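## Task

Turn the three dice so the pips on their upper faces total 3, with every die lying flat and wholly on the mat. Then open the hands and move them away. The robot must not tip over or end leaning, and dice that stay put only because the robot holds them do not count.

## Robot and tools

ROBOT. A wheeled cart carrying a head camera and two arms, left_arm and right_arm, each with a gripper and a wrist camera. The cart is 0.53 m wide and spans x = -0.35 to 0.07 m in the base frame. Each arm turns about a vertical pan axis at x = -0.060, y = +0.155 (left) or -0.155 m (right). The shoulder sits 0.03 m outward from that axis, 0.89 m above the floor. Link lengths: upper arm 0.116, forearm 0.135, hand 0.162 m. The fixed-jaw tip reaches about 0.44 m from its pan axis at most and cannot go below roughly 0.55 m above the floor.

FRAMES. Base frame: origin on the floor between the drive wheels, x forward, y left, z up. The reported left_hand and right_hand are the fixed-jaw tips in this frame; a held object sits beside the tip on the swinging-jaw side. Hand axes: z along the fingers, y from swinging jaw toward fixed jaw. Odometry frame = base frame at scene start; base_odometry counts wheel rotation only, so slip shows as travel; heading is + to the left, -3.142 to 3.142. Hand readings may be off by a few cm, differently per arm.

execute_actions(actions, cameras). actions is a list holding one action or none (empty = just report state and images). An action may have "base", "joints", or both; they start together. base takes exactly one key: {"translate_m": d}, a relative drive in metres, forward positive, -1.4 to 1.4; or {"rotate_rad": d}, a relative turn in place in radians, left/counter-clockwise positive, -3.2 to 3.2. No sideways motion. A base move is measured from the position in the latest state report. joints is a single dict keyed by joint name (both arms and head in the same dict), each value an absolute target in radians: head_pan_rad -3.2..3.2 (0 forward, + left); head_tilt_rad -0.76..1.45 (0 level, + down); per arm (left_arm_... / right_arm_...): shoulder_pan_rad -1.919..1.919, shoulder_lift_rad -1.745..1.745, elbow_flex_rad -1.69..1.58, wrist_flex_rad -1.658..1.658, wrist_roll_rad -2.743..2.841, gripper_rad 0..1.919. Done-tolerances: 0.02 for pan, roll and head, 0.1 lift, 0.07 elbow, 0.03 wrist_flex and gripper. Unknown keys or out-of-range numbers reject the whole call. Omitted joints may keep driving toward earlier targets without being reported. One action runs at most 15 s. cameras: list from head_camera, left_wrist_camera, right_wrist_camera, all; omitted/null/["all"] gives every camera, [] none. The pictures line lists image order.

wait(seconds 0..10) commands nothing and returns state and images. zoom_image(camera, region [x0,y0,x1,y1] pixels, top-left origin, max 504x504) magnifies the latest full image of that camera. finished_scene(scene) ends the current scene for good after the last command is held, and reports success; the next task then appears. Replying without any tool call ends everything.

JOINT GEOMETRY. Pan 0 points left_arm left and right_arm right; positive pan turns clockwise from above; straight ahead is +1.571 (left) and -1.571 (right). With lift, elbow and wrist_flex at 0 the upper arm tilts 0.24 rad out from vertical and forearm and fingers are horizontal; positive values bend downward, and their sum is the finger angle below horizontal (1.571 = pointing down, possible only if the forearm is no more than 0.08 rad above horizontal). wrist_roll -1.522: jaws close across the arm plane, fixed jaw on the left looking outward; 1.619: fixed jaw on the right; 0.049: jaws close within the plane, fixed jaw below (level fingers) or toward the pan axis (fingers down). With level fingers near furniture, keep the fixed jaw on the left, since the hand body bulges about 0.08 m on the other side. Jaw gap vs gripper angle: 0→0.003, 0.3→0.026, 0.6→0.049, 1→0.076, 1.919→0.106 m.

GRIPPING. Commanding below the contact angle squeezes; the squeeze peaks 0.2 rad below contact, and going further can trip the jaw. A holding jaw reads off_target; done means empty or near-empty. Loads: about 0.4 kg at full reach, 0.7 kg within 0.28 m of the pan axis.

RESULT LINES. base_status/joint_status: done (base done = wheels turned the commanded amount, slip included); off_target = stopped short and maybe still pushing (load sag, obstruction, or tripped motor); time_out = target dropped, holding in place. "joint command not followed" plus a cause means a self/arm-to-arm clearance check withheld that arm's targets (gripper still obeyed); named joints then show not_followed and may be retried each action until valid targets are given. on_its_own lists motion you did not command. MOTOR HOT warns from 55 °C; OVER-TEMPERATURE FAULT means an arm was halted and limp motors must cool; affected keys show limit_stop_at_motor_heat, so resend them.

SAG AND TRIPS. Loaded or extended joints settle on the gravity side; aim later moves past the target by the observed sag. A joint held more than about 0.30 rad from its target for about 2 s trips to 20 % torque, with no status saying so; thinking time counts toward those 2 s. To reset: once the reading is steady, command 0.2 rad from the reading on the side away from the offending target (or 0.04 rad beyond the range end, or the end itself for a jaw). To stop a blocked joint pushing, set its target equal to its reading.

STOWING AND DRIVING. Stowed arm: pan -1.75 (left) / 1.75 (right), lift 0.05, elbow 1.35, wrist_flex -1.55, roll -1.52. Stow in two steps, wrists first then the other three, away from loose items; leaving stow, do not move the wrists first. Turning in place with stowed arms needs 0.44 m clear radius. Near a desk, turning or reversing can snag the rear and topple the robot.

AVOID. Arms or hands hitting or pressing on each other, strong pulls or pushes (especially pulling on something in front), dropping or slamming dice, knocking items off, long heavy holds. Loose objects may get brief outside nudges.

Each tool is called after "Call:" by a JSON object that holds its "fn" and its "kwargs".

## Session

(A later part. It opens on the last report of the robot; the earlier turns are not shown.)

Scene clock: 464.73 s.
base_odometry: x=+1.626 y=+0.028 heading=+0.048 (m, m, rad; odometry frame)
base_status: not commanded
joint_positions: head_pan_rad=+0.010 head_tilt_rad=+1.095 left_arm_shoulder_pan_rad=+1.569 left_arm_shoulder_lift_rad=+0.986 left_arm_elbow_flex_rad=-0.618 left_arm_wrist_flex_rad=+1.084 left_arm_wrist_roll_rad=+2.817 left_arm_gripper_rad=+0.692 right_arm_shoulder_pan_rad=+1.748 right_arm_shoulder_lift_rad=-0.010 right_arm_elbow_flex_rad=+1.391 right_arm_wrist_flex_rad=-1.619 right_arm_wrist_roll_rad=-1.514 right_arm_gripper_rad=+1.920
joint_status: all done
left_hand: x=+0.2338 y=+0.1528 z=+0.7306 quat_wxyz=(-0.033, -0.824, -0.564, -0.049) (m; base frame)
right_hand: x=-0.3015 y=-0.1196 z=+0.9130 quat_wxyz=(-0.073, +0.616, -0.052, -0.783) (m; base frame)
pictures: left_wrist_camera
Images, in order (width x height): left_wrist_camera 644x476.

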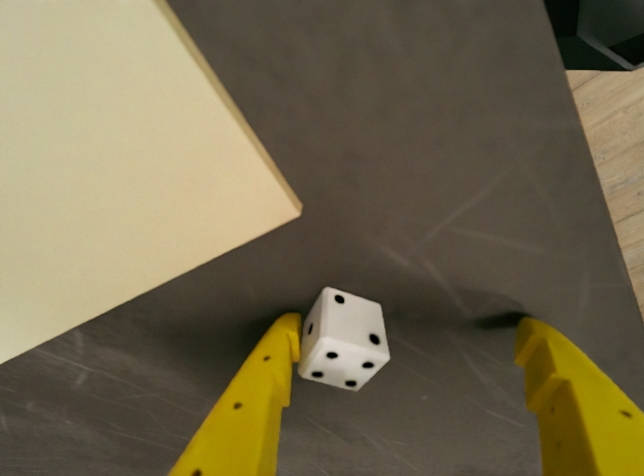

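Call:
{"fn": "execute_actions", "kwargs": {"actions": [{"joints": {"left_arm_gripper_rad": 0.03}}], "cameras": ["left_wrist_camera"]}}

Scene clock: 470.07 s.
base_odometry: x=+1.626 y=+0.028 heading=+0.048 (m, m, rad; odometry frame)
base_status: not commanded
joint_positions: head_pan_rad=+0.010 head_tilt_rad=+1.095 left_arm_shoulder_pan_rad=+1.561 left_arm_shoulder_lift_rad=+0.980 left_arm_elbow_flex_rad=-0.618 left_arm_wrist_flex_rad=+1.093 left_arm_wrist_roll_rad=+2.817 left_arm_gripper_rad=+0.175 right_arm_shoulder_pan_rad=+1.748 right_arm_shoulder_lift_rad=-0.010 right_arm_elbow_flex_rad=+1.391 right_arm_wrist_flex_rad=-1.619 right_arm_wrist_roll_rad=-1.514 right_arm_gripper_rad=+1.920
joint_status: left_arm_gripper_rad off_target (ended at +0.175, target +0.030)
left_hand: x=+0.2334 y=+0.1550 z=+0.7319 quat_wxyz=(-0.032, -0.822, -0.567, -0.048) (m; base frame)
right_hand: x=-0.3015 y=-0.1196 z=+0.9130 quat_wxyz=(-0.073, +0.616, -0.052, -0.783) (m; base frame)
pictures: left_wrist_camera
Images, in order (width x height): left_wrist_camera 644x476.

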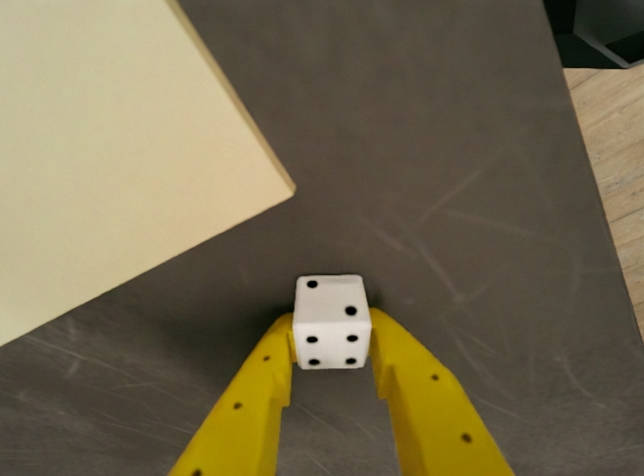

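Call:
{"fn": "execute_actions", "kwargs": {"actions": [{"joints": {"left_arm_shoulder_lift_rad": 0.75, "left_arm_elbow_flex_rad": -0.7, "left_arm_wrist_flex_rad": 1.48}}], "cameras": []}}

Call:
{"fn": "execute_actions", "kwargs": {"actions": [{"joints": {"left_arm_shoulder_pan_rad": 1.75, "left_arm_wrist_roll_rad": -1.52}}], "cameras": []}}

Call:
{"fn": "execute_actions", "kwargs": {"actions": [{"joints": {"left_arm_shoulder_lift_rad": 0.95, "left_arm_elbow_flex_rad": -0.6, "left_arm_wrist_flex_rad": 1.2}}], "cameras": []}}

Call:
{"fn": "execute_actions", "kwargs": {"actions": [{"joints": {"left_arm_gripper_rad": 0.7}}], "cameras": []}}

Call:
{"fn": "execute_actions", "kwargs": {"actions": [{"joints": {"left_arm_shoulder_lift_rad": 0.77, "left_arm_elbow_flex_rad": -0.72, "left_arm_wrist_flex_rad": 1.48}}], "cameras": []}}

Call:
{"fn": "execute_actions", "kwargs": {"actions": [{"joints": {"left_arm_wrist_roll_rad": 0.05}}], "cameras": ["head_camera", "left_wrist_camera"]}}

Scene clock: 476.40 s.
base_odometry: x=+1.626 y=+0.028 heading=+0.048 (m, m, rad; odometry frame)
base_status: not commanded
joint_positions: head_pan_rad=+0.010 head_tilt_rad=+1.095 left_arm_shoulder_pan_rad=+1.561 left_arm_shoulder_lift_rad=+0.803 left_arm_elbow_flex_rad=-0.667 left_arm_wrist_flex_rad=+1.472 left_arm_wrist_roll_rad=+2.817 left_arm_gripper_rad=+0.175 right_arm_shoulder_pan_rad=+1.748 right_arm_shoulder_lift_rad=-0.010 right_arm_elbow_flex_rad=+1.391 right_arm_wrist_flex_rad=-1.619 right_arm_wrist_roll_rad=-1.514 right_arm_gripper_rad=+1.920
joint_status: all done
left_hand: x=+0.2066 y=+0.1548 z=+0.7781 quat_wxyz=(+0.011, -0.823, -0.568, +0.016) (m; base frame)
right_hand: x=-0.3015 y=-0.1196 z=+0.9130 quat_wxyz=(-0.073, +0.616, -0.052, -0.783) (m; base frame)
pictures: none
No camera images: the call's "cameras" was empty. Leave "cameras" out to get every camera's image.

Scene clock: 480.50 s.
base_odometry: x=+1.626 y=+0.028 heading=+0.048 (m, m, rad; odometry frame)
base_status: not commanded
joint_positions: head_pan_rad=+0.010 head_tilt_rad=+1.095 left_arm_shoulder_pan_rad=+1.740 left_arm_shoulder_lift_rad=+0.803 left_arm_elbow_flex_rad=-0.667 left_arm_wrist_flex_rad=+1.474 left_arm_wrist_roll_rad=-1.511 left_arm_gripper_rad=+0.175 right_arm_shoulder_pan_rad=+1.748 right_arm_shoulder_lift_rad=-0.010 right_arm_elbow_flex_rad=+1.391 right_arm_wrist_flex_rad=-1.619 right_arm_wrist_roll_rad=-1.514 right_arm_gripper_rad=+1.920
joint_status: all done
left_hand: x=+0.1961 y=+0.1190 z=+0.7784 quat_wxyz=(-0.020, +0.079, +0.997, +0.002) (m; base frame)
right_hand: x=-0.3015 y=-0.1196 z=+0.9130 quat_wxyz=(-0.073, +0.616, -0.052, -0.783) (m; base frame)
pictures: none
No camera images: the call's "cameras" was empty. Leave "cameras" out to get every camera's image.

Scene clock: 481.47 s.
base_odometry: x=+1.626 y=+0.028 heading=+0.048 (m, m, rad; odometry frame)
base_status: not commanded
joint_positions: head_pan_rad=+0.010 head_tilt_rad=+1.095 left_arm_shoulder_pan_rad=+1.740 left_arm_shoulder_lift_rad=+0.960 left_arm_elbow_flex_rad=-0.598 left_arm_wrist_flex_rad=+1.211 left_arm_wrist_roll_rad=-1.511 left_arm_gripper_rad=+0.175 right_arm_shoulder_pan_rad=+1.748 right_arm_shoulder_lift_rad=-0.010 right_arm_elbow_flex_rad=+1.391 right_arm_wrist_flex_rad=-1.619 right_arm_wrist_roll_rad=-1.514 right_arm_gripper_rad=+1.920
joint_status: all done
left_hand: x=+0.2034 y=+0.1177 z=+0.7322 quat_wxyz=(-0.001, +0.079, +0.997, +0.000) (m; base frame)
right_hand: x=-0.3015 y=-0.1196 z=+0.9130 quat_wxyz=(-0.073, +0.616, -0.052, -0.783) (m; base frame)
pictures: none
No camera images: the call's "cameras" was empty. Leave "cameras" out to get every camera's image.

Scene clock: 482.33 s.
base_odometry: x=+1.626 y=+0.028 heading=+0.048 (m, m, rad; odometry frame)
base_status: not commanded
joint_positions: head_pan_rad=+0.010 head_tilt_rad=+1.095 left_arm_shoulder_pan_rad=+1.740 left_arm_shoulder_lift_rad=+0.966 left_arm_elbow_flex_rad=-0.598 left_arm_wrist_flex_rad=+1.207 left_arm_wrist_roll_rad=-1.511 left_arm_gripper_rad=+0.690 right_arm_shoulder_pan_rad=+1.748 right_arm_shoulder_lift_rad=-0.010 right_arm_elbow_flex_rad=+1.391 right_arm_wrist_flex_rad=-1.619 right_arm_wrist_roll_rad=-1.514 right_arm_gripper_rad=+1.920
joint_status: all done
left_hand: x=+0.2031 y=+0.1178 z=+0.7307 quat_wxyz=(-0.002, +0.079, +0.997, +0.000) (m; base frame)
right_hand: x=-0.3015 y=-0.1196 z=+0.9130 quat_wxyz=(-0.073, +0.616, -0.052, -0.783) (m; base frame)
pictures: none
No camera images: the call's "cameras" was empty. Leave "cameras" out to get every camera's image.

Scene clock: 483.30 s.
base_odometry: x=+1.626 y=+0.028 heading=+0.048 (m, m, rad; odometry frame)
base_status: not commanded
joint_positions: head_pan_rad=+0.010 head_tilt_rad=+1.095 left_arm_shoulder_pan_rad=+1.740 left_arm_shoulder_lift_rad=+0.822 left_arm_elbow_flex_rad=-0.685 left_arm_wrist_flex_rad=+1.472 left_arm_wrist_roll_rad=-1.511 left_arm_gripper_rad=+0.692 right_arm_shoulder_pan_rad=+1.748 right_arm_shoulder_lift_rad=-0.010 right_arm_elbow_flex_rad=+1.391 right_arm_wrist_flex_rad=-1.619 right_arm_wrist_roll_rad=-1.514 right_arm_gripper_rad=+1.920
joint_status: all done
left_hand: x=+0.1974 y=+0.1187 z=+0.7765 quat_wxyz=(-0.019, +0.079, +0.997, +0.002) (m; base frame)
right_hand: x=-0.3015 y=-0.1196 z=+0.9130 quat_wxyz=(-0.073, +0.616, -0.052, -0.783) (m; base frame)
pictures: none
No camera images: the call's "cameras" was empty. Leave "cameras" out to get every camera's image.

Scene clock: 485.27 s.
base_odometry: x=+1.626 y=+0.028 heading=+0.048 (m, m, rad; odometry frame)
base_status: not commanded
joint_positions: head_pan_rad=+0.010 head_tilt_rad=+1.095 left_arm_shoulder_pan_rad=+1.740 left_arm_shoulder_lift_rad=+0.822 left_arm_elbow_flex_rad=-0.685 left_arm_wrist_flex_rad=+1.472 left_arm_wrist_roll_rad=+0.042 left_arm_gripper_rad=+0.692 right_arm_shoulder_pan_rad=+1.748 right_arm_shoulder_lift_rad=-0.010 right_arm_elbow_flex_rad=+1.391 right_arm_wrist_flex_rad=-1.619 right_arm_wrist_roll_rad=-1.514 right_arm_gripper_rad=+1.920
joint_status: all done
left_hand: x=+0.1886 y=+0.1121 z=+0.7768 quat_wxyz=(-0.012, -0.642, +0.766, +0.014) (m; base frame)
right_hand: x=-0.3015 y=-0.1196 z=+0.9130 quat_wxyz=(-0.073, +0.616, -0.052, -0.783) (m; base frame)
pictures: head_camera, left_wrist_camera
Images, in order (width x height): head_camera 644x476, left_wrist_camera 644x476.

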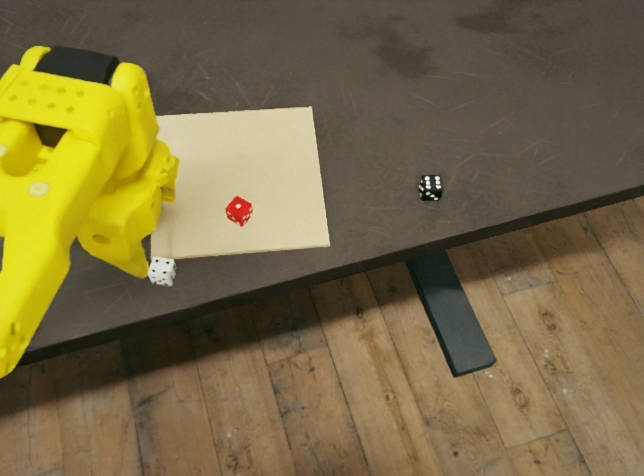

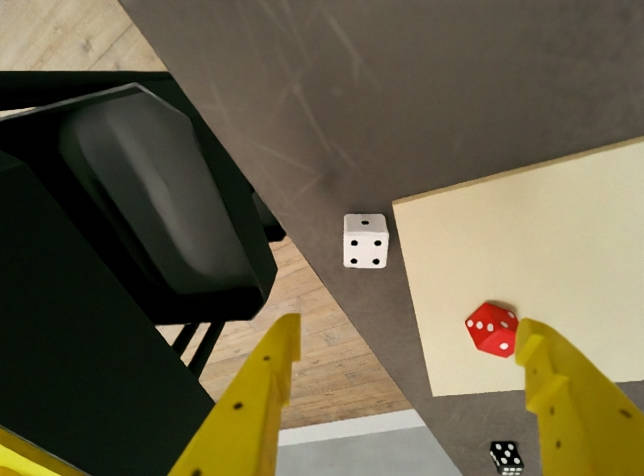

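Call:
{"fn": "execute_actions", "kwargs": {"actions": [{"joints": {"left_arm_shoulder_pan_rad": 1.83, "left_arm_wrist_roll_rad": 0.13}}], "cameras": []}}

Call:
{"fn": "execute_actions", "kwargs": {"actions": [{"joints": {"left_arm_shoulder_lift_rad": 0.97, "left_arm_elbow_flex_rad": -0.6, "left_arm_wrist_flex_rad": 1.2}}], "cameras": ["left_wrist_camera"]}}

Scene clock: 488.70 s.
base_odometry: x=+1.626 y=+0.028 heading=+0.048 (m, m, rad; odometry frame)
base_status: not commanded
joint_positions: head_pan_rad=+0.010 head_tilt_rad=+1.095 left_arm_shoulder_pan_rad=+1.822 left_arm_shoulder_lift_rad=+0.822 left_arm_elbow_flex_rad=-0.685 left_arm_wrist_flex_rad=+1.472 left_arm_wrist_roll_rad=+0.121 left_arm_gripper_rad=+0.692 right_arm_shoulder_pan_rad=+1.748 right_arm_shoulder_lift_rad=-0.010 right_arm_elbow_flex_rad=+1.391 right_arm_wrist_flex_rad=-1.619 right_arm_wrist_roll_rad=-1.514 right_arm_gripper_rad=+1.920
joint_status: all done
left_hand: x=+0.1842 y=+0.0914 z=+0.7768 quat_wxyz=(-0.011, -0.641, +0.767, +0.015) (m; base frame)
right_hand: x=-0.3015 y=-0.1196 z=+0.9130 quat_wxyz=(-0.073, +0.616, -0.052, -0.783) (m; base frame)
pictures: none
No camera images: the call's "cameras" was empty. Leave "cameras" out to get every camera's image.

Scene clock: 489.67 s.
base_odometry: x=+1.626 y=+0.028 heading=+0.048 (m, m, rad; odometry frame)
base_status: not commanded
joint_positions: head_pan_rad=+0.010 head_tilt_rad=+1.095 left_arm_shoulder_pan_rad=+1.822 left_arm_shoulder_lift_rad=+0.969 left_arm_elbow_flex_rad=-0.601 left_arm_wrist_flex_rad=+1.207 left_arm_wrist_roll_rad=+0.122 left_arm_gripper_rad=+0.693 right_arm_shoulder_pan_rad=+1.748 right_arm_shoulder_lift_rad=-0.010 right_arm_elbow_flex_rad=+1.391 right_arm_wrist_flex_rad=-1.619 right_arm_wrist_roll_rad=-1.514 right_arm_gripper_rad=+1.920
joint_status: all done
left_hand: x=+0.1899 y=+0.0899 z=+0.7304 quat_wxyz=(-0.001, -0.642, +0.767, +0.002) (m; base frame)
right_hand: x=-0.3015 y=-0.1196 z=+0.9130 quat_wxyz=(-0.073, +0.616, -0.052, -0.783) (m; base frame)
pictures: left_wrist_camera
Images, in order (width x height): left_wrist_camera 644x476.

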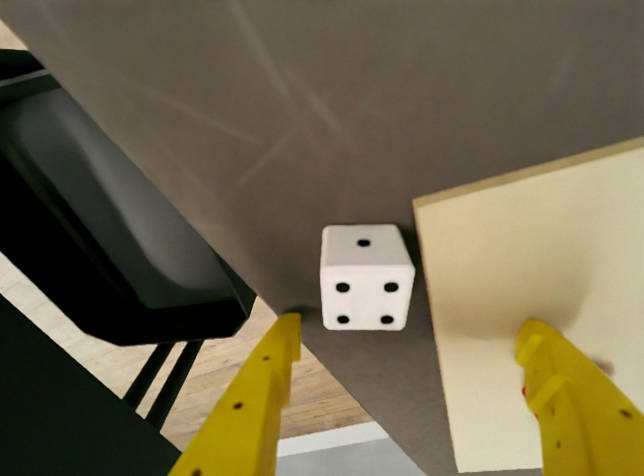

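Call:
{"fn": "execute_actions", "kwargs": {"actions": [{"joints": {"left_arm_gripper_rad": 0.03}}], "cameras": ["left_wrist_camera"]}}

Scene clock: 492.47 s.
base_odometry: x=+1.626 y=+0.028 heading=+0.048 (m, m, rad; odometry frame)
base_status: not commanded
joint_positions: head_pan_rad=+0.010 head_tilt_rad=+1.095 left_arm_shoulder_pan_rad=+1.822 left_arm_shoulder_lift_rad=+0.974 left_arm_elbow_flex_rad=-0.604 left_arm_wrist_flex_rad=+1.201 left_arm_wrist_roll_rad=+0.122 left_arm_gripper_rad=+0.039 right_arm_shoulder_pan_rad=+1.748 right_arm_shoulder_lift_rad=-0.010 right_arm_elbow_flex_rad=+1.391 right_arm_wrist_flex_rad=-1.619 right_arm_wrist_roll_rad=-1.514 right_arm_gripper_rad=+1.920
joint_status: all done
left_hand: x=+0.1907 y=+0.0897 z=+0.7297 quat_wxyz=(+0.000, -0.642, +0.767, +0.000) (m; base frame)
right_hand: x=-0.3015 y=-0.1196 z=+0.9130 quat_wxyz=(-0.073, +0.616, -0.052, -0.783) (m; base frame)
pictures: left_wrist_camera
Images, in order (width x height): left_wrist_camera 644x476.

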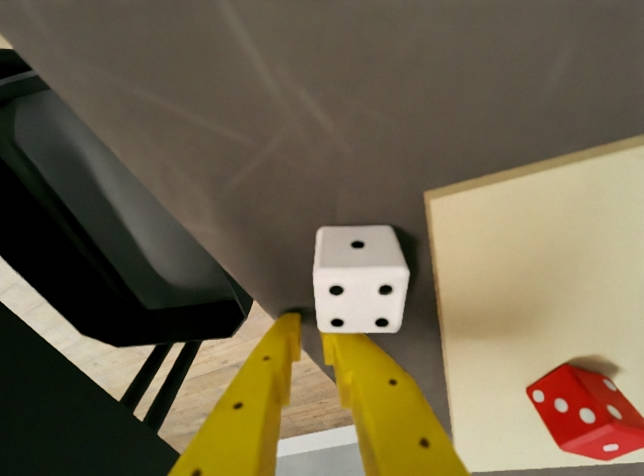

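Overshot; go back about half.

Call:
{"fn": "execute_actions", "kwargs": {"actions": [{"joints": {"left_arm_gripper_rad": 0.7, "left_arm_shoulder_lift_rad": 0.82}}], "cameras": []}}

Call:
{"fn": "execute_actions", "kwargs": {"actions": [{"joints": {"left_arm_shoulder_pan_rad": 1.745, "left_arm_wrist_roll_rad": 0.05}}], "cameras": []}}

Call:
{"fn": "execute_actions", "kwargs": {"actions": [{"joints": {"left_arm_shoulder_lift_rad": 0.975}}], "cameras": []}}

Call:
{"fn": "execute_actions", "kwargs": {"actions": [{"joints": {"left_arm_gripper_rad": 0.03}}], "cameras": ["left_wrist_camera"]}}

Scene clock: 496.77 s.
base_odometry: x=+1.626 y=+0.028 heading=+0.048 (m, m, rad; odometry frame)
base_status: not commanded
joint_positions: head_pan_rad=+0.010 head_tilt_rad=+1.095 left_arm_shoulder_pan_rad=+1.822 left_arm_shoulder_lift_rad=+0.874 left_arm_elbow_flex_rad=-0.599 left_arm_wrist_flex_rad=+1.201 left_arm_wrist_roll_rad=+0.122 left_arm_gripper_rad=+0.690 right_arm_shoulder_pan_rad=+1.748 right_arm_shoulder_lift_rad=-0.010 right_arm_elbow_flex_rad=+1.391 right_arm_wrist_flex_rad=-1.619 right_arm_wrist_roll_rad=-1.514 right_arm_gripper_rad=+1.920
joint_status: all done
left_hand: x=+0.2046 y=+0.0861 z=+0.7526 quat_wxyz=(+0.028, -0.641, +0.766, -0.039) (m; base frame)
right_hand: x=-0.3015 y=-0.1196 z=+0.9130 quat_wxyz=(-0.073, +0.616, -0.052, -0.783) (m; base frame)
pictures: none
No camera images: the call's "cameras" was empty. Leave "cameras" out to get every camera's image.

Scene clock: 497.47 s.
base_odometry: x=+1.626 y=+0.028 heading=+0.048 (m, m, rad; odometry frame)
base_status: not commanded
joint_positions: head_pan_rad=+0.010 head_tilt_rad=+1.095 left_arm_shoulder_pan_rad=+1.754 left_arm_shoulder_lift_rad=+0.874 left_arm_elbow_flex_rad=-0.599 left_arm_wrist_flex_rad=+1.201 left_arm_wrist_roll_rad=+0.058 left_arm_gripper_rad=+0.692 right_arm_shoulder_pan_rad=+1.748 right_arm_shoulder_lift_rad=-0.010 right_arm_elbow_flex_rad=+1.391 right_arm_wrist_flex_rad=-1.619 right_arm_wrist_roll_rad=-1.514 right_arm_gripper_rad=+1.920
joint_status: all done
left_hand: x=+0.2087 y=+0.1047 z=+0.7526 quat_wxyz=(+0.030, -0.642, +0.765, -0.037) (m; base frame)
right_hand: x=-0.3015 y=-0.1196 z=+0.9130 quat_wxyz=(-0.073, +0.616, -0.052, -0.783) (m; base frame)
pictures: none
No camera images: the call's "cameras" was empty. Leave "cameras" out to get every camera's image.

Scene clock: 498.17 s.
base_odometry: x=+1.626 y=+0.028 heading=+0.048 (m, m, rad; odometry frame)
base_status: not commanded
joint_positions: head_pan_rad=+0.010 head_tilt_rad=+1.095 left_arm_shoulder_pan_rad=+1.754 left_arm_shoulder_lift_rad=+0.915 left_arm_elbow_flex_rad=-0.607 left_arm_wrist_flex_rad=+1.201 left_arm_wrist_roll_rad=+0.058 left_arm_gripper_rad=+0.692 right_arm_shoulder_pan_rad=+1.748 right_arm_shoulder_lift_rad=-0.010 right_arm_elbow_flex_rad=+1.391 right_arm_wrist_flex_rad=-1.619 right_arm_wrist_roll_rad=-1.514 right_arm_gripper_rad=+1.920
joint_status: all done
left_hand: x=+0.2042 y=+0.1055 z=+0.7437 quat_wxyz=(+0.020, -0.643, +0.766, -0.024) (m; base frame)
right_hand: x=-0.3015 y=-0.1196 z=+0.9130 quat_wxyz=(-0.073, +0.616, -0.052, -0.783) (m; base frame)
pictures: none
No camera images: the call's "cameras" was empty. Leave "cameras" out to get every camera's image.

Scene clock: 499.03 s.
base_odometry: x=+1.626 y=+0.028 heading=+0.048 (m, m, rad; odometry frame)
base_status: not commanded
joint_positions: head_pan_rad=+0.010 head_tilt_rad=+1.095 left_arm_shoulder_pan_rad=+1.754 left_arm_shoulder_lift_rad=+0.915 left_arm_elbow_flex_rad=-0.607 left_arm_wrist_flex_rad=+1.201 left_arm_wrist_roll_rad=+0.058 left_arm_gripper_rad=+0.040 right_arm_shoulder_pan_rad=+1.748 right_arm_shoulder_lift_rad=-0.010 right_arm_elbow_flex_rad=+1.391 right_arm_wrist_flex_rad=-1.619 right_arm_wrist_roll_rad=-1.514 right_arm_gripper_rad=+1.920
joint_status: all done
left_hand: x=+0.2042 y=+0.1055 z=+0.7437 quat_wxyz=(+0.020, -0.643, +0.766, -0.024) (m; base frame)
right_hand: x=-0.3015 y=-0.1196 z=+0.9130 quat_wxyz=(-0.073, +0.616, -0.052, -0.783) (m; base frame)
pictures: left_wrist_camera
Images, in order (width x height): left_wrist_camera 644x476.

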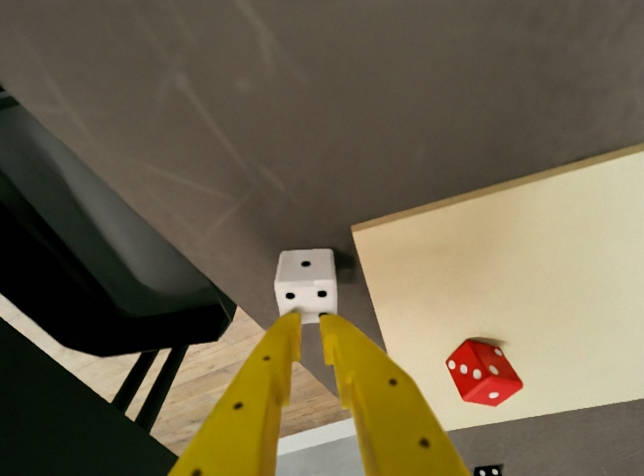

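Call:
{"fn": "execute_actions", "kwargs": {"actions": [{"joints": {"left_arm_gripper_rad": 0.7, "left_arm_shoulder_lift_rad": 0.82, "left_arm_wrist_flex_rad": 1.42}}], "cameras": []}}

Call:
{"fn": "execute_actions", "kwargs": {"actions": [{"joints": {"left_arm_shoulder_lift_rad": 0.96, "left_arm_wrist_flex_rad": 1.3}}], "cameras": ["left_wrist_camera"]}}

Scene clock: 503.27 s.
base_odometry: x=+1.626 y=+0.028 heading=+0.048 (m, m, rad; odometry frame)
base_status: not commanded
joint_positions: head_pan_rad=+0.010 head_tilt_rad=+1.095 left_arm_shoulder_pan_rad=+1.754 left_arm_shoulder_lift_rad=+0.872 left_arm_elbow_flex_rad=-0.599 left_arm_wrist_flex_rad=+1.411 left_arm_wrist_roll_rad=+0.058 left_arm_gripper_rad=+0.691 right_arm_shoulder_pan_rad=+1.748 right_arm_shoulder_lift_rad=-0.010 right_arm_elbow_flex_rad=+1.391 right_arm_wrist_flex_rad=-1.619 right_arm_wrist_roll_rad=-1.514 right_arm_gripper_rad=+1.920
joint_status: all done
left_hand: x=+0.1758 y=+0.1108 z=+0.7549 quat_wxyz=(-0.036, -0.642, +0.765, +0.044) (m; base frame)
right_hand: x=-0.3015 y=-0.1196 z=+0.9130 quat_wxyz=(-0.073, +0.616, -0.052, -0.783) (m; base frame)
pictures: none
No camera images: the call's "cameras" was empty. Leave "cameras" out to get every camera's image.

Scene clock: 504.03 s.
base_odometry: x=+1.626 y=+0.028 heading=+0.048 (m, m, rad; odometry frame)
base_status: not commanded
joint_positions: head_pan_rad=+0.010 head_tilt_rad=+1.095 left_arm_shoulder_pan_rad=+1.754 left_arm_shoulder_lift_rad=+0.958 left_arm_elbow_flex_rad=-0.599 left_arm_wrist_flex_rad=+1.308 left_arm_wrist_roll_rad=+0.058 left_arm_gripper_rad=+0.693 right_arm_shoulder_pan_rad=+1.748 right_arm_shoulder_lift_rad=-0.010 right_arm_elbow_flex_rad=+1.391 right_arm_wrist_flex_rad=-1.619 right_arm_wrist_roll_rad=-1.514 right_arm_gripper_rad=+1.920
joint_status: all done
left_hand: x=+0.1793 y=+0.1101 z=+0.7342 quat_wxyz=(-0.031, -0.642, +0.765, +0.037) (m; base frame)
right_hand: x=-0.3015 y=-0.1196 z=+0.9130 quat_wxyz=(-0.073, +0.616, -0.052, -0.783) (m; base frame)
pictures: left_wrist_camera
Images, in order (width x height): left_wrist_camera 644x476.

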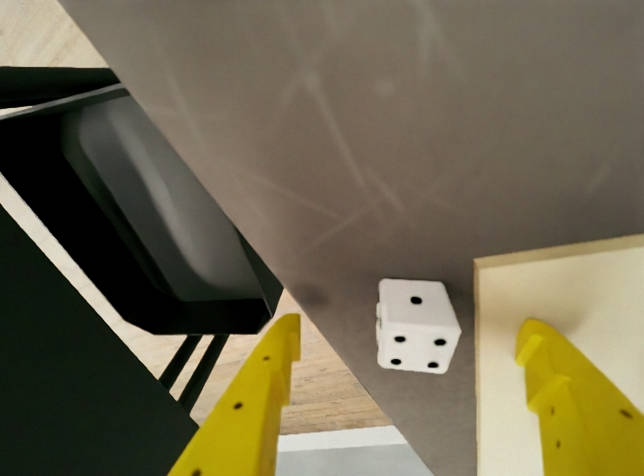

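Call:
{"fn": "execute_actions", "kwargs": {"actions": [{"joints": {"left_arm_gripper_rad": 0.03}}], "cameras": []}}

Scene clock: 507.60 s.
base_odometry: x=+1.626 y=+0.028 heading=+0.048 (m, m, rad; odometry frame)
base_status: not commanded
joint_positions: head_pan_rad=+0.010 head_tilt_rad=+1.095 left_arm_shoulder_pan_rad=+1.754 left_arm_shoulder_lift_rad=+0.964 left_arm_elbow_flex_rad=-0.602 left_arm_wrist_flex_rad=+1.300 left_arm_wrist_roll_rad=+0.058 left_arm_gripper_rad=+0.175 right_arm_shoulder_pan_rad=+1.748 right_arm_shoulder_lift_rad=-0.010 right_arm_elbow_flex_rad=+1.391 right_arm_wrist_flex_rad=-1.619 right_arm_wrist_roll_rad=-1.514 right_arm_gripper_rad=+1.920
joint_status: left_arm_gripper_rad off_target (ended at +0.175, target +0.030)
left_hand: x=+0.1801 y=+0.1100 z=+0.7331 quat_wxyz=(-0.029, -0.642, +0.765, +0.035) (m; base frame)
right_hand: x=-0.3015 y=-0.1196 z=+0.9130 quat_wxyz=(-0.073, +0.616, -0.052, -0.783) (m; base frame)
pictures: none
No camera images: the call's "cameras" was empty. Leave "cameras" out to get every camera's image.

Gripped. Lift, roll, level, and place (pan 1.75, left of red).

Call:
{"fn": "execute_actions", "kwargs": {"actions": [{"joints": {"left_arm_shoulder_lift_rad": 0.5, "left_arm_elbow_flex_rad": -0.3, "left_arm_wrist_flex_rad": 1.3}}], "cameras": []}}

Call:
{"fn": "execute_actions", "kwargs": {"actions": [{"joints": {"left_arm_wrist_roll_rad": -1.522, "left_arm_shoulder_lift_rad": 0.4, "left_arm_elbow_flex_rad": 0.4, "left_arm_wrist_flex_rad": -0.4}}], "cameras": []}}

Call:
{"fn": "execute_actions", "kwargs": {"actions": [{"joints": {"left_arm_shoulder_lift_rad": 0.6, "left_arm_elbow_flex_rad": 0.33, "left_arm_wrist_flex_rad": -0.65}}], "cameras": []}}

Call:
{"fn": "execute_actions", "kwargs": {"actions": [{"joints": {"left_arm_shoulder_lift_rad": 1.06, "left_arm_elbow_flex_rad": 0.16, "left_arm_wrist_flex_rad": -0.92}}], "cameras": []}}

Call:
{"fn": "execute_actions", "kwargs": {"actions": [{"joints": {"left_arm_gripper_rad": 0.7}}], "cameras": []}}

Call:
{"fn": "execute_actions", "kwargs": {"actions": [{"joints": {"left_arm_shoulder_lift_rad": 0.3, "left_arm_elbow_flex_rad": 0.4, "left_arm_wrist_flex_rad": -0.4}}], "cameras": []}}

Call:
{"fn": "execute_actions", "kwargs": {"actions": [{"joints": {"left_arm_shoulder_pan_rad": 0.3}}], "cameras": ["head_camera"]}}

Scene clock: 515.63 s.
base_odometry: x=+1.626 y=+0.028 heading=+0.048 (m, m, rad; odometry frame)
base_status: not commanded
joint_positions: head_pan_rad=+0.010 head_tilt_rad=+1.095 left_arm_shoulder_pan_rad=+1.754 left_arm_shoulder_lift_rad=+0.549 left_arm_elbow_flex_rad=-0.299 left_arm_wrist_flex_rad=+1.300 left_arm_wrist_roll_rad=+0.058 left_arm_gripper_rad=+0.175 right_arm_shoulder_pan_rad=+1.748 right_arm_shoulder_lift_rad=-0.010 right_arm_elbow_flex_rad=+1.391 right_arm_wrist_flex_rad=-1.619 right_arm_wrist_roll_rad=-1.514 right_arm_gripper_rad=+1.920
joint_status: all done
left_hand: x=+0.1762 y=+0.1107 z=+0.7864 quat_wxyz=(+0.006, -0.643, +0.766, -0.008) (m; base frame)
right_hand: x=-0.3015 y=-0.1196 z=+0.9130 quat_wxyz=(-0.073, +0.616, -0.052, -0.783) (m; base frame)
pictures: none
No camera images: the call's "cameras" was empty. Leave "cameras" out to get every camera's image.

Scene clock: 517.60 s.
base_odometry: x=+1.626 y=+0.028 heading=+0.048 (m, m, rad; odometry frame)
base_status: not commanded
joint_positions: head_pan_rad=+0.010 head_tilt_rad=+1.095 left_arm_shoulder_pan_rad=+1.754 left_arm_shoulder_lift_rad=+0.440 left_arm_elbow_flex_rad=+0.401 left_arm_wrist_flex_rad=-0.386 left_arm_wrist_roll_rad=-1.515 left_arm_gripper_rad=+0.175 right_arm_shoulder_pan_rad=+1.748 right_arm_shoulder_lift_rad=-0.010 right_arm_elbow_flex_rad=+1.391 right_arm_wrist_flex_rad=-1.619 right_arm_wrist_roll_rad=-1.514 right_arm_gripper_rad=+1.920
joint_status: all done
left_hand: x=+0.2772 y=+0.1003 z=+0.8160 quat_wxyz=(+0.527, +0.075, +0.845, -0.050) (m; base frame)
right_hand: x=-0.3015 y=-0.1196 z=+0.9130 quat_wxyz=(-0.073, +0.616, -0.052, -0.783) (m; base frame)
pictures: none
No camera images: the call's "cameras" was empty. Leave "cameras" out to get every camera's image.

Scene clock: 518.53 s.
base_odometry: x=+1.626 y=+0.028 heading=+0.048 (m, m, rad; odometry frame)
base_status: not commanded
joint_positions: head_pan_rad=+0.010 head_tilt_rad=+1.095 left_arm_shoulder_pan_rad=+1.754 left_arm_shoulder_lift_rad=+0.615 left_arm_elbow_flex_rad=+0.364 left_arm_wrist_flex_rad=-0.634 left_arm_wrist_roll_rad=-1.515 left_arm_gripper_rad=+0.175 right_arm_shoulder_pan_rad=+1.748 right_arm_shoulder_lift_rad=-0.010 right_arm_elbow_flex_rad=+1.391 right_arm_wrist_flex_rad=-1.619 right_arm_wrist_roll_rad=-1.514 right_arm_gripper_rad=+1.920
joint_status: all done
left_hand: x=+0.2843 y=+0.0990 z=+0.8062 quat_wxyz=(+0.573, +0.072, +0.815, -0.055) (m; base frame)
right_hand: x=-0.3015 y=-0.1196 z=+0.9130 quat_wxyz=(-0.073, +0.616, -0.052, -0.783) (m; base frame)
pictures: none
No camera images: the call's "cameras" was empty. Leave "cameras" out to get every camera's image.

Scene clock: 519.57 s.
base_odometry: x=+1.626 y=+0.028 heading=+0.048 (m, m, rad; odometry frame)
base_status: not commanded
joint_positions: head_pan_rad=+0.010 head_tilt_rad=+1.095 left_arm_shoulder_pan_rad=+1.754 left_arm_shoulder_lift_rad=+1.070 left_arm_elbow_flex_rad=+0.185 left_arm_wrist_flex_rad=-0.907 left_arm_wrist_roll_rad=-1.515 left_arm_gripper_rad=+0.175 right_arm_shoulder_pan_rad=+1.748 right_arm_shoulder_lift_rad=-0.010 right_arm_elbow_flex_rad=+1.391 right_arm_wrist_flex_rad=-1.619 right_arm_wrist_roll_rad=-1.514 right_arm_gripper_rad=+1.920
joint_status: all done
left_hand: x=+0.2760 y=+0.1005 z=+0.7419 quat_wxyz=(+0.571, +0.072, +0.816, -0.055) (m; base frame)
right_hand: x=-0.3015 y=-0.1196 z=+0.9130 quat_wxyz=(-0.073, +0.616, -0.052, -0.783) (m; base frame)
pictures: none
No camera images: the call's "cameras" was empty. Leave "cameras" out to get every camera's image.

Scene clock: 520.43 s.
base_odometry: x=+1.626 y=+0.028 heading=+0.048 (m, m, rad; odometry frame)
base_status: not commanded
joint_positions: head_pan_rad=+0.010 head_tilt_rad=+1.095 left_arm_shoulder_pan_rad=+1.754 left_arm_shoulder_lift_rad=+1.072 left_arm_elbow_flex_rad=+0.185 left_arm_wrist_flex_rad=-0.907 left_arm_wrist_roll_rad=-1.515 left_arm_gripper_rad=+0.690 right_arm_shoulder_pan_rad=+1.748 right_arm_shoulder_lift_rad=-0.010 right_arm_elbow_flex_rad=+1.391 right_arm_wrist_flex_rad=-1.619 right_arm_wrist_roll_rad=-1.514 right_arm_gripper_rad=+1.920
joint_status: all done
left_hand: x=+0.2757 y=+0.1006 z=+0.7414 quat_wxyz=(+0.571, +0.072, +0.816, -0.055) (m; base frame)
right_hand: x=-0.3015 y=-0.1196 z=+0.9130 quat_wxyz=(-0.073, +0.616, -0.052, -0.783) (m; base frame)
pictures: none
No camera images: the call's "cameras" was empty. Leave "cameras" out to get every camera's image.

Scene clock: 521.70 s.
base_odometry: x=+1.626 y=+0.028 heading=+0.048 (m, m, rad; odometry frame)
base_status: not commanded
joint_positions: head_pan_rad=+0.010 head_tilt_rad=+1.095 left_arm_shoulder_pan_rad=+1.754 left_arm_shoulder_lift_rad=+0.348 left_arm_elbow_flex_rad=+0.403 left_arm_wrist_flex_rad=-0.402 left_arm_wrist_roll_rad=-1.515 left_arm_gripper_rad=+0.692 right_arm_shoulder_pan_rad=+1.748 right_arm_shoulder_lift_rad=-0.010 right_arm_elbow_flex_rad=+1.391 right_arm_wrist_flex_rad=-1.619 right_arm_wrist_roll_rad=-1.514 right_arm_gripper_rad=+1.920
joint_status: all done
left_hand: x=+0.2837 y=+0.0991 z=+0.8471 quat_wxyz=(+0.571, +0.072, +0.816, -0.055) (m; base frame)
right_hand: x=-0.3015 y=-0.1196 z=+0.9130 quat_wxyz=(-0.073, +0.616, -0.052, -0.783) (m; base frame)
pictures: none
No camera images: the call's "cameras" was empty. Leave "cameras" out to get every camera's image.

Scene clock: 523.47 s.
base_odometry: x=+1.626 y=+0.028 heading=+0.048 (m, m, rad; odometry frame)
base_status: not commanded
joint_positions: head_pan_rad=+0.010 head_tilt_rad=+1.095 left_arm_shoulder_pan_rad=+0.309 left_arm_shoulder_lift_rad=+0.348 left_arm_elbow_flex_rad=+0.403 left_arm_wrist_flex_rad=-0.402 left_arm_wrist_roll_rad=-1.515 left_arm_gripper_rad=+0.692 right_arm_shoulder_pan_rad=+1.748 right_arm_shoulder_lift_rad=-0.010 right_arm_elbow_flex_rad=+1.391 right_arm_wrist_flex_rad=-1.619 right_arm_wrist_roll_rad=-1.514 right_arm_gripper_rad=+1.920
joint_status: all done
left_hand: x=+0.0386 y=+0.4890 z=+0.8471 quat_wxyz=(+0.465, -0.485, +0.659, +0.337) (m; base frame)
right_hand: x=-0.3015 y=-0.1196 z=+0.9130 quat_wxyz=(-0.073, +0.616, -0.052, -0.783) (m; base frame)
pictures: head_camera
Images, in order (width x height): head_camera 644x476.

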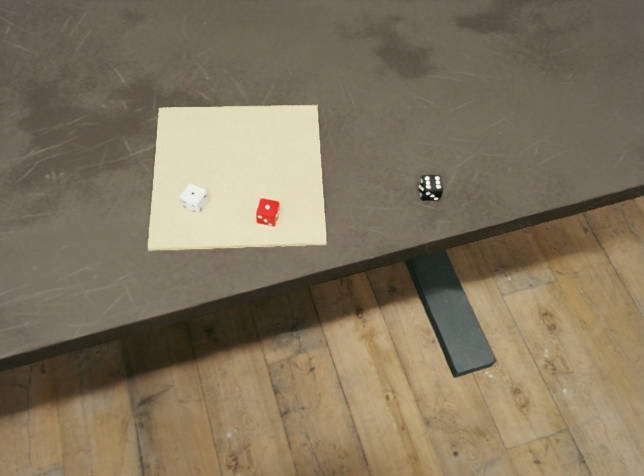

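Call:
{"fn": "execute_actions", "kwargs": {"actions": [{"joints": {"right_arm_shoulder_pan_rad": -1.7, "right_arm_shoulder_lift_rad": 0.3, "right_arm_elbow_flex_rad": 0.4, "right_arm_gripper_rad": 0.7}}], "cameras": []}}

Call:
{"fn": "execute_actions", "kwargs": {"actions": [{"joints": {"right_arm_wrist_flex_rad": -0.4}}], "cameras": []}}

Call:
{"fn": "execute_actions", "kwargs": {"actions": [{"joints": {"right_arm_shoulder_lift_rad": 0.8, "right_arm_elbow_flex_rad": 0.25, "right_arm_wrist_flex_rad": -0.75}}], "cameras": ["head_camera", "right_wrist_camera"]}}

Scene clock: 532.33 s.
base_odometry: x=+1.626 y=+0.028 heading=+0.048 (m, m, rad; odometry frame)
base_status: not commanded
joint_positions: head_pan_rad=+0.010 head_tilt_rad=+1.095 left_arm_shoulder_pan_rad=+0.309 left_arm_shoulder_lift_rad=+0.348 left_arm_elbow_flex_rad=+0.403 left_arm_wrist_flex_rad=-0.402 left_arm_wrist_roll_rad=-1.515 left_arm_gripper_rad=+0.692 right_arm_shoulder_pan_rad=-1.691 right_arm_shoulder_lift_rad=+0.315 right_arm_elbow_flex_rad=+0.436 right_arm_wrist_flex_rad=-1.619 right_arm_wrist_roll_rad=-1.514 right_arm_gripper_rad=+0.710
joint_status: all done
left_hand: x=+0.0386 y=+0.4890 z=+0.8471 quat_wxyz=(+0.465, -0.485, +0.659, +0.337) (m; base frame)
right_hand: x=+0.2350 y=-0.1115 z=+1.0263 quat_wxyz=(+0.937, -0.022, +0.344, +0.053) (m; base frame)
pictures: none
No camera images: the call's "cameras" was empty. Leave "cameras" out to get every camera's image.

Scene clock: 533.93 s.
base_odometry: x=+1.626 y=+0.028 heading=+0.048 (m, m, rad; odometry frame)
base_status: not commanded
joint_positions: head_pan_rad=+0.010 head_tilt_rad=+1.095 left_arm_shoulder_pan_rad=+0.309 left_arm_shoulder_lift_rad=+0.348 left_arm_elbow_flex_rad=+0.403 left_arm_wrist_flex_rad=-0.402 left_arm_wrist_roll_rad=-1.515 left_arm_gripper_rad=+0.692 right_arm_shoulder_pan_rad=-1.691 right_arm_shoulder_lift_rad=+0.318 right_arm_elbow_flex_rad=+0.436 right_arm_wrist_flex_rad=-0.401 right_arm_wrist_roll_rad=-1.514 right_arm_gripper_rad=+0.710
joint_status: all done
left_hand: x=+0.0386 y=+0.4890 z=+0.8471 quat_wxyz=(+0.465, -0.485, +0.659, +0.337) (m; base frame)
right_hand: x=+0.2811 y=-0.1060 z=+0.8476 quat_wxyz=(+0.571, -0.053, +0.819, +0.032) (m; base frame)
pictures: none
No camera images: the call's "cameras" was empty. Leave "cameras" out to get every camera's image.

Scene clock: 535.07 s.
base_odometry: x=+1.626 y=+0.028 heading=+0.048 (m, m, rad; odometry frame)
base_status: not commanded
joint_positions: head_pan_rad=+0.010 head_tilt_rad=+1.095 left_arm_shoulder_pan_rad=+0.309 left_arm_shoulder_lift_rad=+0.348 left_arm_elbow_flex_rad=+0.403 left_arm_wrist_flex_rad=-0.402 left_arm_wrist_roll_rad=-1.515 left_arm_gripper_rad=+0.692 right_arm_shoulder_pan_rad=-1.691 right_arm_shoulder_lift_rad=+0.820 right_arm_elbow_flex_rad=+0.282 right_arm_wrist_flex_rad=-0.734 right_arm_wrist_roll_rad=-1.514 right_arm_gripper_rad=+0.710
joint_status: all done
left_hand: x=+0.0386 y=+0.4890 z=+0.8471 quat_wxyz=(+0.465, -0.485, +0.659, +0.337) (m; base frame)
right_hand: x=+0.2837 y=-0.1056 z=+0.7744 quat_wxyz=(+0.565, -0.053, +0.823, +0.032) (m; base frame)
pictures: head_camera, right_wrist_camera
Images, in order (width x height): head_camera 644x476, right_wrist_camera 644x476.

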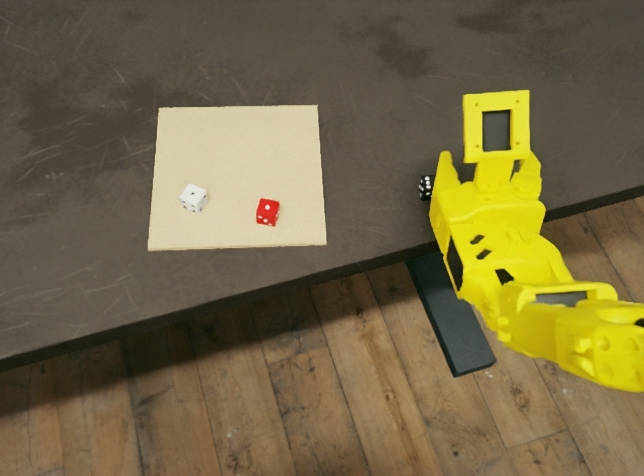

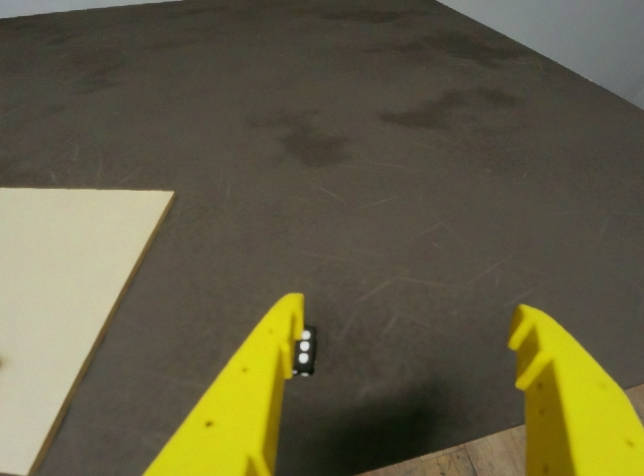

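Shift left ~2.5 cm, lower, and grip.

Call:
{"fn": "execute_actions", "kwargs": {"actions": [{"joints": {"right_arm_shoulder_pan_rad": -1.78}}], "cameras": []}}

Call:
{"fn": "execute_actions", "kwargs": {"actions": [{"joints": {"right_arm_shoulder_lift_rad": 1.06, "right_arm_elbow_flex_rad": 0.16, "right_arm_wrist_flex_rad": -0.9}}], "cameras": ["right_wrist_camera"]}}

Scene clock: 540.87 s.
base_odometry: x=+1.626 y=+0.028 heading=+0.048 (m, m, rad; odometry frame)
base_status: not commanded
joint_positions: head_pan_rad=+0.010 head_tilt_rad=+1.095 left_arm_shoulder_pan_rad=+0.309 left_arm_shoulder_lift_rad=+0.348 left_arm_elbow_flex_rad=+0.403 left_arm_wrist_flex_rad=-0.402 left_arm_wrist_roll_rad=-1.515 left_arm_gripper_rad=+0.692 right_arm_shoulder_pan_rad=-1.772 right_arm_shoulder_lift_rad=+0.820 right_arm_elbow_flex_rad=+0.282 right_arm_wrist_flex_rad=-0.734 right_arm_wrist_roll_rad=-1.514 right_arm_gripper_rad=+0.710
joint_status: all done
left_hand: x=+0.0386 y=+0.4890 z=+0.8471 quat_wxyz=(+0.465, -0.485, +0.659, +0.337) (m; base frame)
right_hand: x=+0.2786 y=-0.0779 z=+0.7744 quat_wxyz=(+0.563, -0.086, +0.820, +0.055) (m; base frame)
pictures: none
No camera images: the call's "cameras" was empty. Leave "cameras" out to get every camera's image.

Scene clock: 541.80 s.
base_odometry: x=+1.626 y=+0.028 heading=+0.048 (m, m, rad; odometry frame)
base_status: not commanded
joint_positions: head_pan_rad=+0.010 head_tilt_rad=+1.095 left_arm_shoulder_pan_rad=+0.309 left_arm_shoulder_lift_rad=+0.348 left_arm_elbow_flex_rad=+0.403 left_arm_wrist_flex_rad=-0.402 left_arm_wrist_roll_rad=-1.515 left_arm_gripper_rad=+0.692 right_arm_shoulder_pan_rad=-1.772 right_arm_shoulder_lift_rad=+1.081 right_arm_elbow_flex_rad=+0.188 right_arm_wrist_flex_rad=-0.884 right_arm_wrist_roll_rad=-1.514 right_arm_gripper_rad=+0.710
joint_status: all done
left_hand: x=+0.0386 y=+0.4890 z=+0.8471 quat_wxyz=(+0.465, -0.485, +0.659, +0.337) (m; base frame)
right_hand: x=+0.2683 y=-0.0800 z=+0.7346 quat_wxyz=(+0.556, -0.087, +0.825, +0.054) (m; base frame)
pictures: right_wrist_camera
Images, in order (width x height): right_wrist_camera 644x476.

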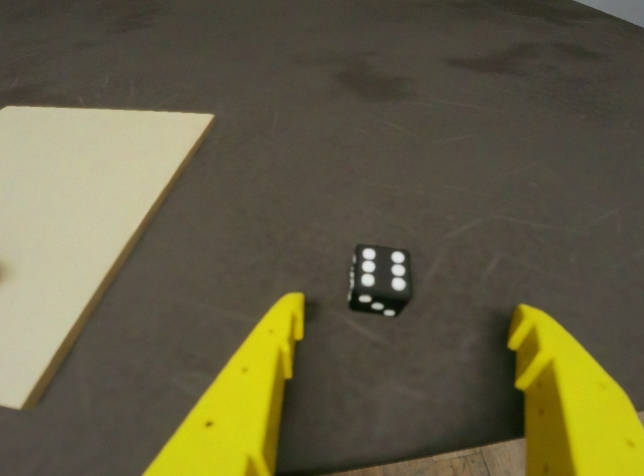

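Call:
{"fn": "execute_actions", "kwargs": {"actions": [{"joints": {"right_arm_shoulder_lift_rad": 1.12, "right_arm_elbow_flex_rad": -0.02, "right_arm_wrist_flex_rad": -0.78}}], "cameras": ["right_wrist_camera"]}}

Scene clock: 544.83 s.
base_odometry: x=+1.626 y=+0.028 heading=+0.048 (m, m, rad; odometry frame)
base_status: not commanded
joint_positions: head_pan_rad=+0.010 head_tilt_rad=+1.095 left_arm_shoulder_pan_rad=+0.309 left_arm_shoulder_lift_rad=+0.348 left_arm_elbow_flex_rad=+0.403 left_arm_wrist_flex_rad=-0.402 left_arm_wrist_roll_rad=-1.515 left_arm_gripper_rad=+0.692 right_arm_shoulder_pan_rad=-1.772 right_arm_shoulder_lift_rad=+1.142 right_arm_elbow_flex_rad=+0.010 right_arm_wrist_flex_rad=-0.781 right_arm_wrist_roll_rad=-1.514 right_arm_gripper_rad=+0.710
joint_status: all done
left_hand: x=+0.0386 y=+0.4890 z=+0.8471 quat_wxyz=(+0.465, -0.485, +0.659, +0.337) (m; base frame)
right_hand: x=+0.2848 y=-0.0766 z=+0.7358 quat_wxyz=(+0.562, -0.086, +0.821, +0.055) (m; base frame)
pictures: right_wrist_camera
Images, in order (width x height): right_wrist_camera 644x476.

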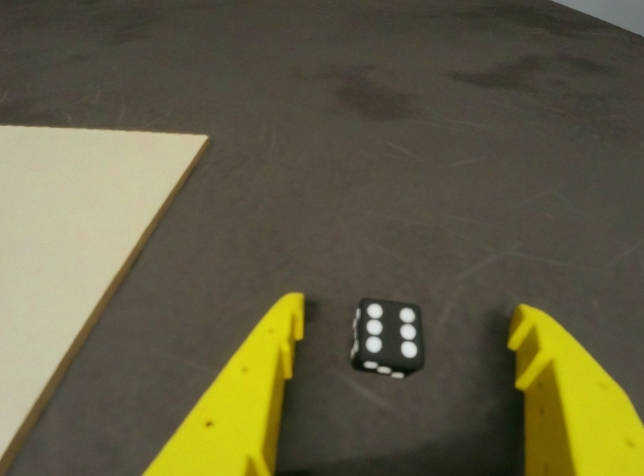

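Call:
{"fn": "execute_actions", "kwargs": {"actions": [{"joints": {"right_arm_gripper_rad": 0.03}}], "cameras": []}}

Scene clock: 547.03 s.
base_odometry: x=+1.626 y=+0.028 heading=+0.048 (m, m, rad; odometry frame)
base_status: not commanded
joint_positions: head_pan_rad=+0.010 head_tilt_rad=+1.095 left_arm_shoulder_pan_rad=+0.309 left_arm_shoulder_lift_rad=+0.348 left_arm_elbow_flex_rad=+0.403 left_arm_wrist_flex_rad=-0.402 left_arm_wrist_roll_rad=-1.515 left_arm_gripper_rad=+0.692 right_arm_shoulder_pan_rad=-1.772 right_arm_shoulder_lift_rad=+1.142 right_arm_elbow_flex_rad=+0.010 right_arm_wrist_flex_rad=-0.781 right_arm_wrist_roll_rad=-1.514 right_arm_gripper_rad=+0.176
joint_status: right_arm_gripper_rad off_target (ended at +0.176, target +0.030)
left_hand: x=+0.0386 y=+0.4890 z=+0.8471 quat_wxyz=(+0.465, -0.485, +0.659, +0.337) (m; base frame)
right_hand: x=+0.2848 y=-0.0766 z=+0.7358 quat_wxyz=(+0.562, -0.086, +0.821, +0.055) (m; base frame)
pictures: none
No camera images: the call's "cameras" was empty. Leave "cameras" out to get every camera's image.

Lift, flip by roll, turn base left, look.

Call:
{"fn": "execute_actions", "kwargs": {"actions": [{"joints": {"right_arm_shoulder_lift_rad": 0.5, "right_arm_elbow_flex_rad": 0.3, "right_arm_wrist_flex_rad": -0.4}}], "cameras": []}}

Call:
{"fn": "execute_actions", "kwargs": {"actions": [{"base": {"rotate_rad": 0.45}, "joints": {"right_arm_wrist_roll_rad": 1.619, "right_arm_shoulder_pan_rad": -1.85}}], "cameras": ["head_camera"]}}

Scene clock: 552.20 s.
base_odometry: x=+1.626 y=+0.028 heading=+0.048 (m, m, rad; odometry frame)
base_status: not commanded
joint_positions: head_pan_rad=+0.010 head_tilt_rad=+1.095 left_arm_shoulder_pan_rad=+0.309 left_arm_shoulder_lift_rad=+0.348 left_arm_elbow_flex_rad=+0.403 left_arm_wrist_flex_rad=-0.402 left_arm_wrist_roll_rad=-1.515 left_arm_gripper_rad=+0.692 right_arm_shoulder_pan_rad=-1.772 right_arm_shoulder_lift_rad=+0.553 right_arm_elbow_flex_rad=+0.301 right_arm_wrist_flex_rad=-0.402 right_arm_wrist_roll_rad=-1.514 right_arm_gripper_rad=+0.176
joint_status: all done
left_hand: x=+0.0386 y=+0.4890 z=+0.8471 quat_wxyz=(+0.465, -0.485, +0.659, +0.337) (m; base frame)
right_hand: x=+0.2815 y=-0.0773 z=+0.8064 quat_wxyz=(+0.528, -0.089, +0.843, +0.051) (m; base frame)
pictures: none
No camera images: the call's "cameras" was empty. Leave "cameras" out to get every camera's image.

Scene clock: 555.37 s.
base_odometry: x=+1.625 y=+0.028 heading=+0.497 (m, m, rad; odometry frame)
base_status: done
joint_positions: head_pan_rad=+0.010 head_tilt_rad=+1.095 left_arm_shoulder_pan_rad=+0.306 left_arm_shoulder_lift_rad=+0.348 left_arm_elbow_flex_rad=+0.403 left_arm_wrist_flex_rad=-0.402 left_arm_wrist_roll_rad=-1.515 left_arm_gripper_rad=+0.692 right_arm_shoulder_pan_rad=-1.842 right_arm_shoulder_lift_rad=+0.553 right_arm_elbow_flex_rad=+0.301 right_arm_wrist_flex_rad=-0.402 right_arm_wrist_roll_rad=+1.609 right_arm_gripper_rad=+0.176
joint_status: all done
left_hand: x=+0.0376 y=+0.4893 z=+0.8471 quat_wxyz=(+0.464, -0.486, +0.659, +0.338) (m; base frame)
right_hand: x=+0.2797 y=-0.0691 z=+0.8068 quat_wxyz=(+0.074, -0.840, -0.110, -0.525) (m; base frame)
pictures: head_camera
Images, in order (width x height): head_camera 644x476.

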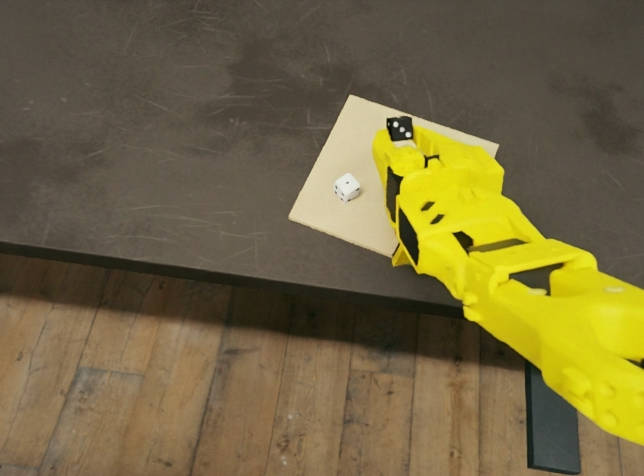

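Call:
{"fn": "execute_actions", "kwargs": {"actions": [{"joints": {"right_arm_shoulder_lift_rad": 0.95, "right_arm_elbow_flex_rad": 0.0, "right_arm_wrist_flex_rad": -0.4}}], "cameras": []}}

Scene clock: 558.63 s.
base_odometry: x=+1.625 y=+0.028 heading=+0.497 (m, m, rad; odometry frame)
base_status: not commanded
joint_positions: head_pan_rad=+0.010 head_tilt_rad=+1.095 left_arm_shoulder_pan_rad=+0.306 left_arm_shoulder_lift_rad=+0.348 left_arm_elbow_flex_rad=+0.403 left_arm_wrist_flex_rad=-0.402 left_arm_wrist_roll_rad=-1.515 left_arm_gripper_rad=+0.692 right_arm_shoulder_pan_rad=-1.842 right_arm_shoulder_lift_rad=+0.878 right_arm_elbow_flex_rad=-0.007 right_arm_wrist_flex_rad=-0.401 right_arm_wrist_roll_rad=+1.611 right_arm_gripper_rad=+0.176
joint_status: all done
left_hand: x=+0.0376 y=+0.4893 z=+0.8471 quat_wxyz=(+0.464, -0.486, +0.659, +0.338) (m; base frame)
right_hand: x=+0.2976 y=-0.0641 z=+0.7719 quat_wxyz=(+0.073, -0.845, -0.111, -0.518) (m; base frame)
pictures: none
No camera images: the call's "cameras" was empty. Leave "cameras" out to get every camera's image.

Call:
{"fn": "execute_actions", "kwargs": {"actions": [{"joints": {"right_arm_gripper_rad": 0.7}}], "cameras": []}}

Call:
{"fn": "execute_actions", "kwargs": {"actions": [{"joints": {"right_arm_shoulder_lift_rad": 0.3, "right_arm_elbow_flex_rad": 0.4}}], "cameras": []}}

Call:
{"fn": "execute_actions", "kwargs": {"actions": [{"joints": {"right_arm_shoulder_pan_rad": -0.3}}], "cameras": ["head_camera"]}}

Scene clock: 563.57 s.
base_odometry: x=+1.625 y=+0.028 heading=+0.497 (m, m, rad; odometry frame)
base_status: not commanded
joint_positions: head_pan_rad=+0.010 head_tilt_rad=+1.095 left_arm_shoulder_pan_rad=+0.306 left_arm_shoulder_lift_rad=+0.348 left_arm_elbow_flex_rad=+0.403 left_arm_wrist_flex_rad=-0.402 left_arm_wrist_roll_rad=-1.515 left_arm_gripper_rad=+0.692 right_arm_shoulder_pan_rad=-1.842 right_arm_shoulder_lift_rad=+0.878 right_arm_elbow_flex_rad=-0.007 right_arm_wrist_flex_rad=-0.401 right_arm_wrist_roll_rad=+1.611 right_arm_gripper_rad=+0.689
joint_status: all done
left_hand: x=+0.0376 y=+0.4893 z=+0.8471 quat_wxyz=(+0.464, -0.486, +0.659, +0.338) (m; base frame)
right_hand: x=+0.2976 y=-0.0641 z=+0.7719 quat_wxyz=(+0.073, -0.845, -0.111, -0.518) (m; base frame)
pictures: none
No camera images: the call's "cameras" was empty. Leave "cameras" out to get every camera's image.

Scene clock: 564.77 s.
base_odometry: x=+1.625 y=+0.028 heading=+0.497 (m, m, rad; odometry frame)
base_status: not commanded
joint_positions: head_pan_rad=+0.010 head_tilt_rad=+1.095 left_arm_shoulder_pan_rad=+0.306 left_arm_shoulder_lift_rad=+0.348 left_arm_elbow_flex_rad=+0.403 left_arm_wrist_flex_rad=-0.402 left_arm_wrist_roll_rad=-1.515 left_arm_gripper_rad=+0.692 right_arm_shoulder_pan_rad=-1.843 right_arm_shoulder_lift_rad=+0.350 right_arm_elbow_flex_rad=+0.403 right_arm_wrist_flex_rad=-0.401 right_arm_wrist_roll_rad=+1.611 right_arm_gripper_rad=+0.690
joint_status: all done
left_hand: x=+0.0376 y=+0.4893 z=+0.8471 quat_wxyz=(+0.464, -0.486, +0.659, +0.338) (m; base frame)
right_hand: x=+0.2774 y=-0.0692 z=+0.8464 quat_wxyz=(+0.080, -0.813, -0.108, -0.567) (m; base frame)
pictures: none
No camera images: the call's "cameras" was empty. Leave "cameras" out to get every camera's image.

Scene clock: 566.63 s.
base_odometry: x=+1.625 y=+0.028 heading=+0.497 (m, m, rad; odometry frame)
base_status: not commanded
joint_positions: head_pan_rad=+0.010 head_tilt_rad=+1.095 left_arm_shoulder_pan_rad=+0.306 left_arm_shoulder_lift_rad=+0.348 left_arm_elbow_flex_rad=+0.403 left_arm_wrist_flex_rad=-0.402 left_arm_wrist_roll_rad=-1.515 left_arm_gripper_rad=+0.692 right_arm_shoulder_pan_rad=-0.308 right_arm_shoulder_lift_rad=+0.350 right_arm_elbow_flex_rad=+0.403 right_arm_wrist_flex_rad=-0.401 right_arm_wrist_roll_rad=+1.611 right_arm_gripper_rad=+0.690
joint_status: all done
left_hand: x=+0.0376 y=+0.4893 z=+0.8471 quat_wxyz=(+0.464, -0.486, +0.659, +0.338) (m; base frame)
right_hand: x=+0.0377 y=-0.4892 z=+0.8464 quat_wxyz=(-0.336, -0.660, +0.487, -0.463) (m; base frame)
pictures: head_camera
Images, in order (width x height): head_camera 644x476.

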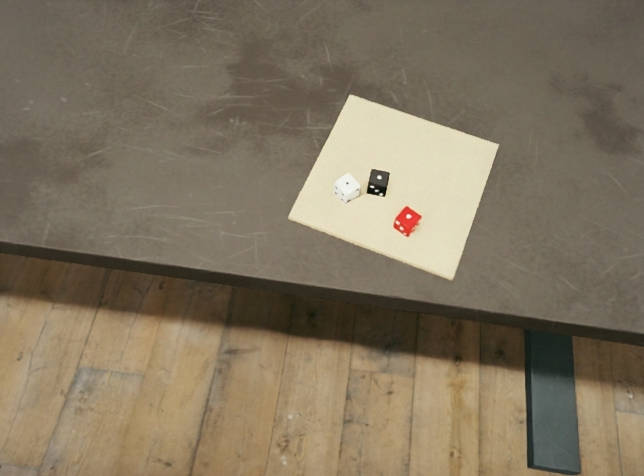

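All three show 1 on the mat.

Call:
{"fn": "finished_scene", "kwargs": {"scene": 1}}

The scene is finished: the task was done.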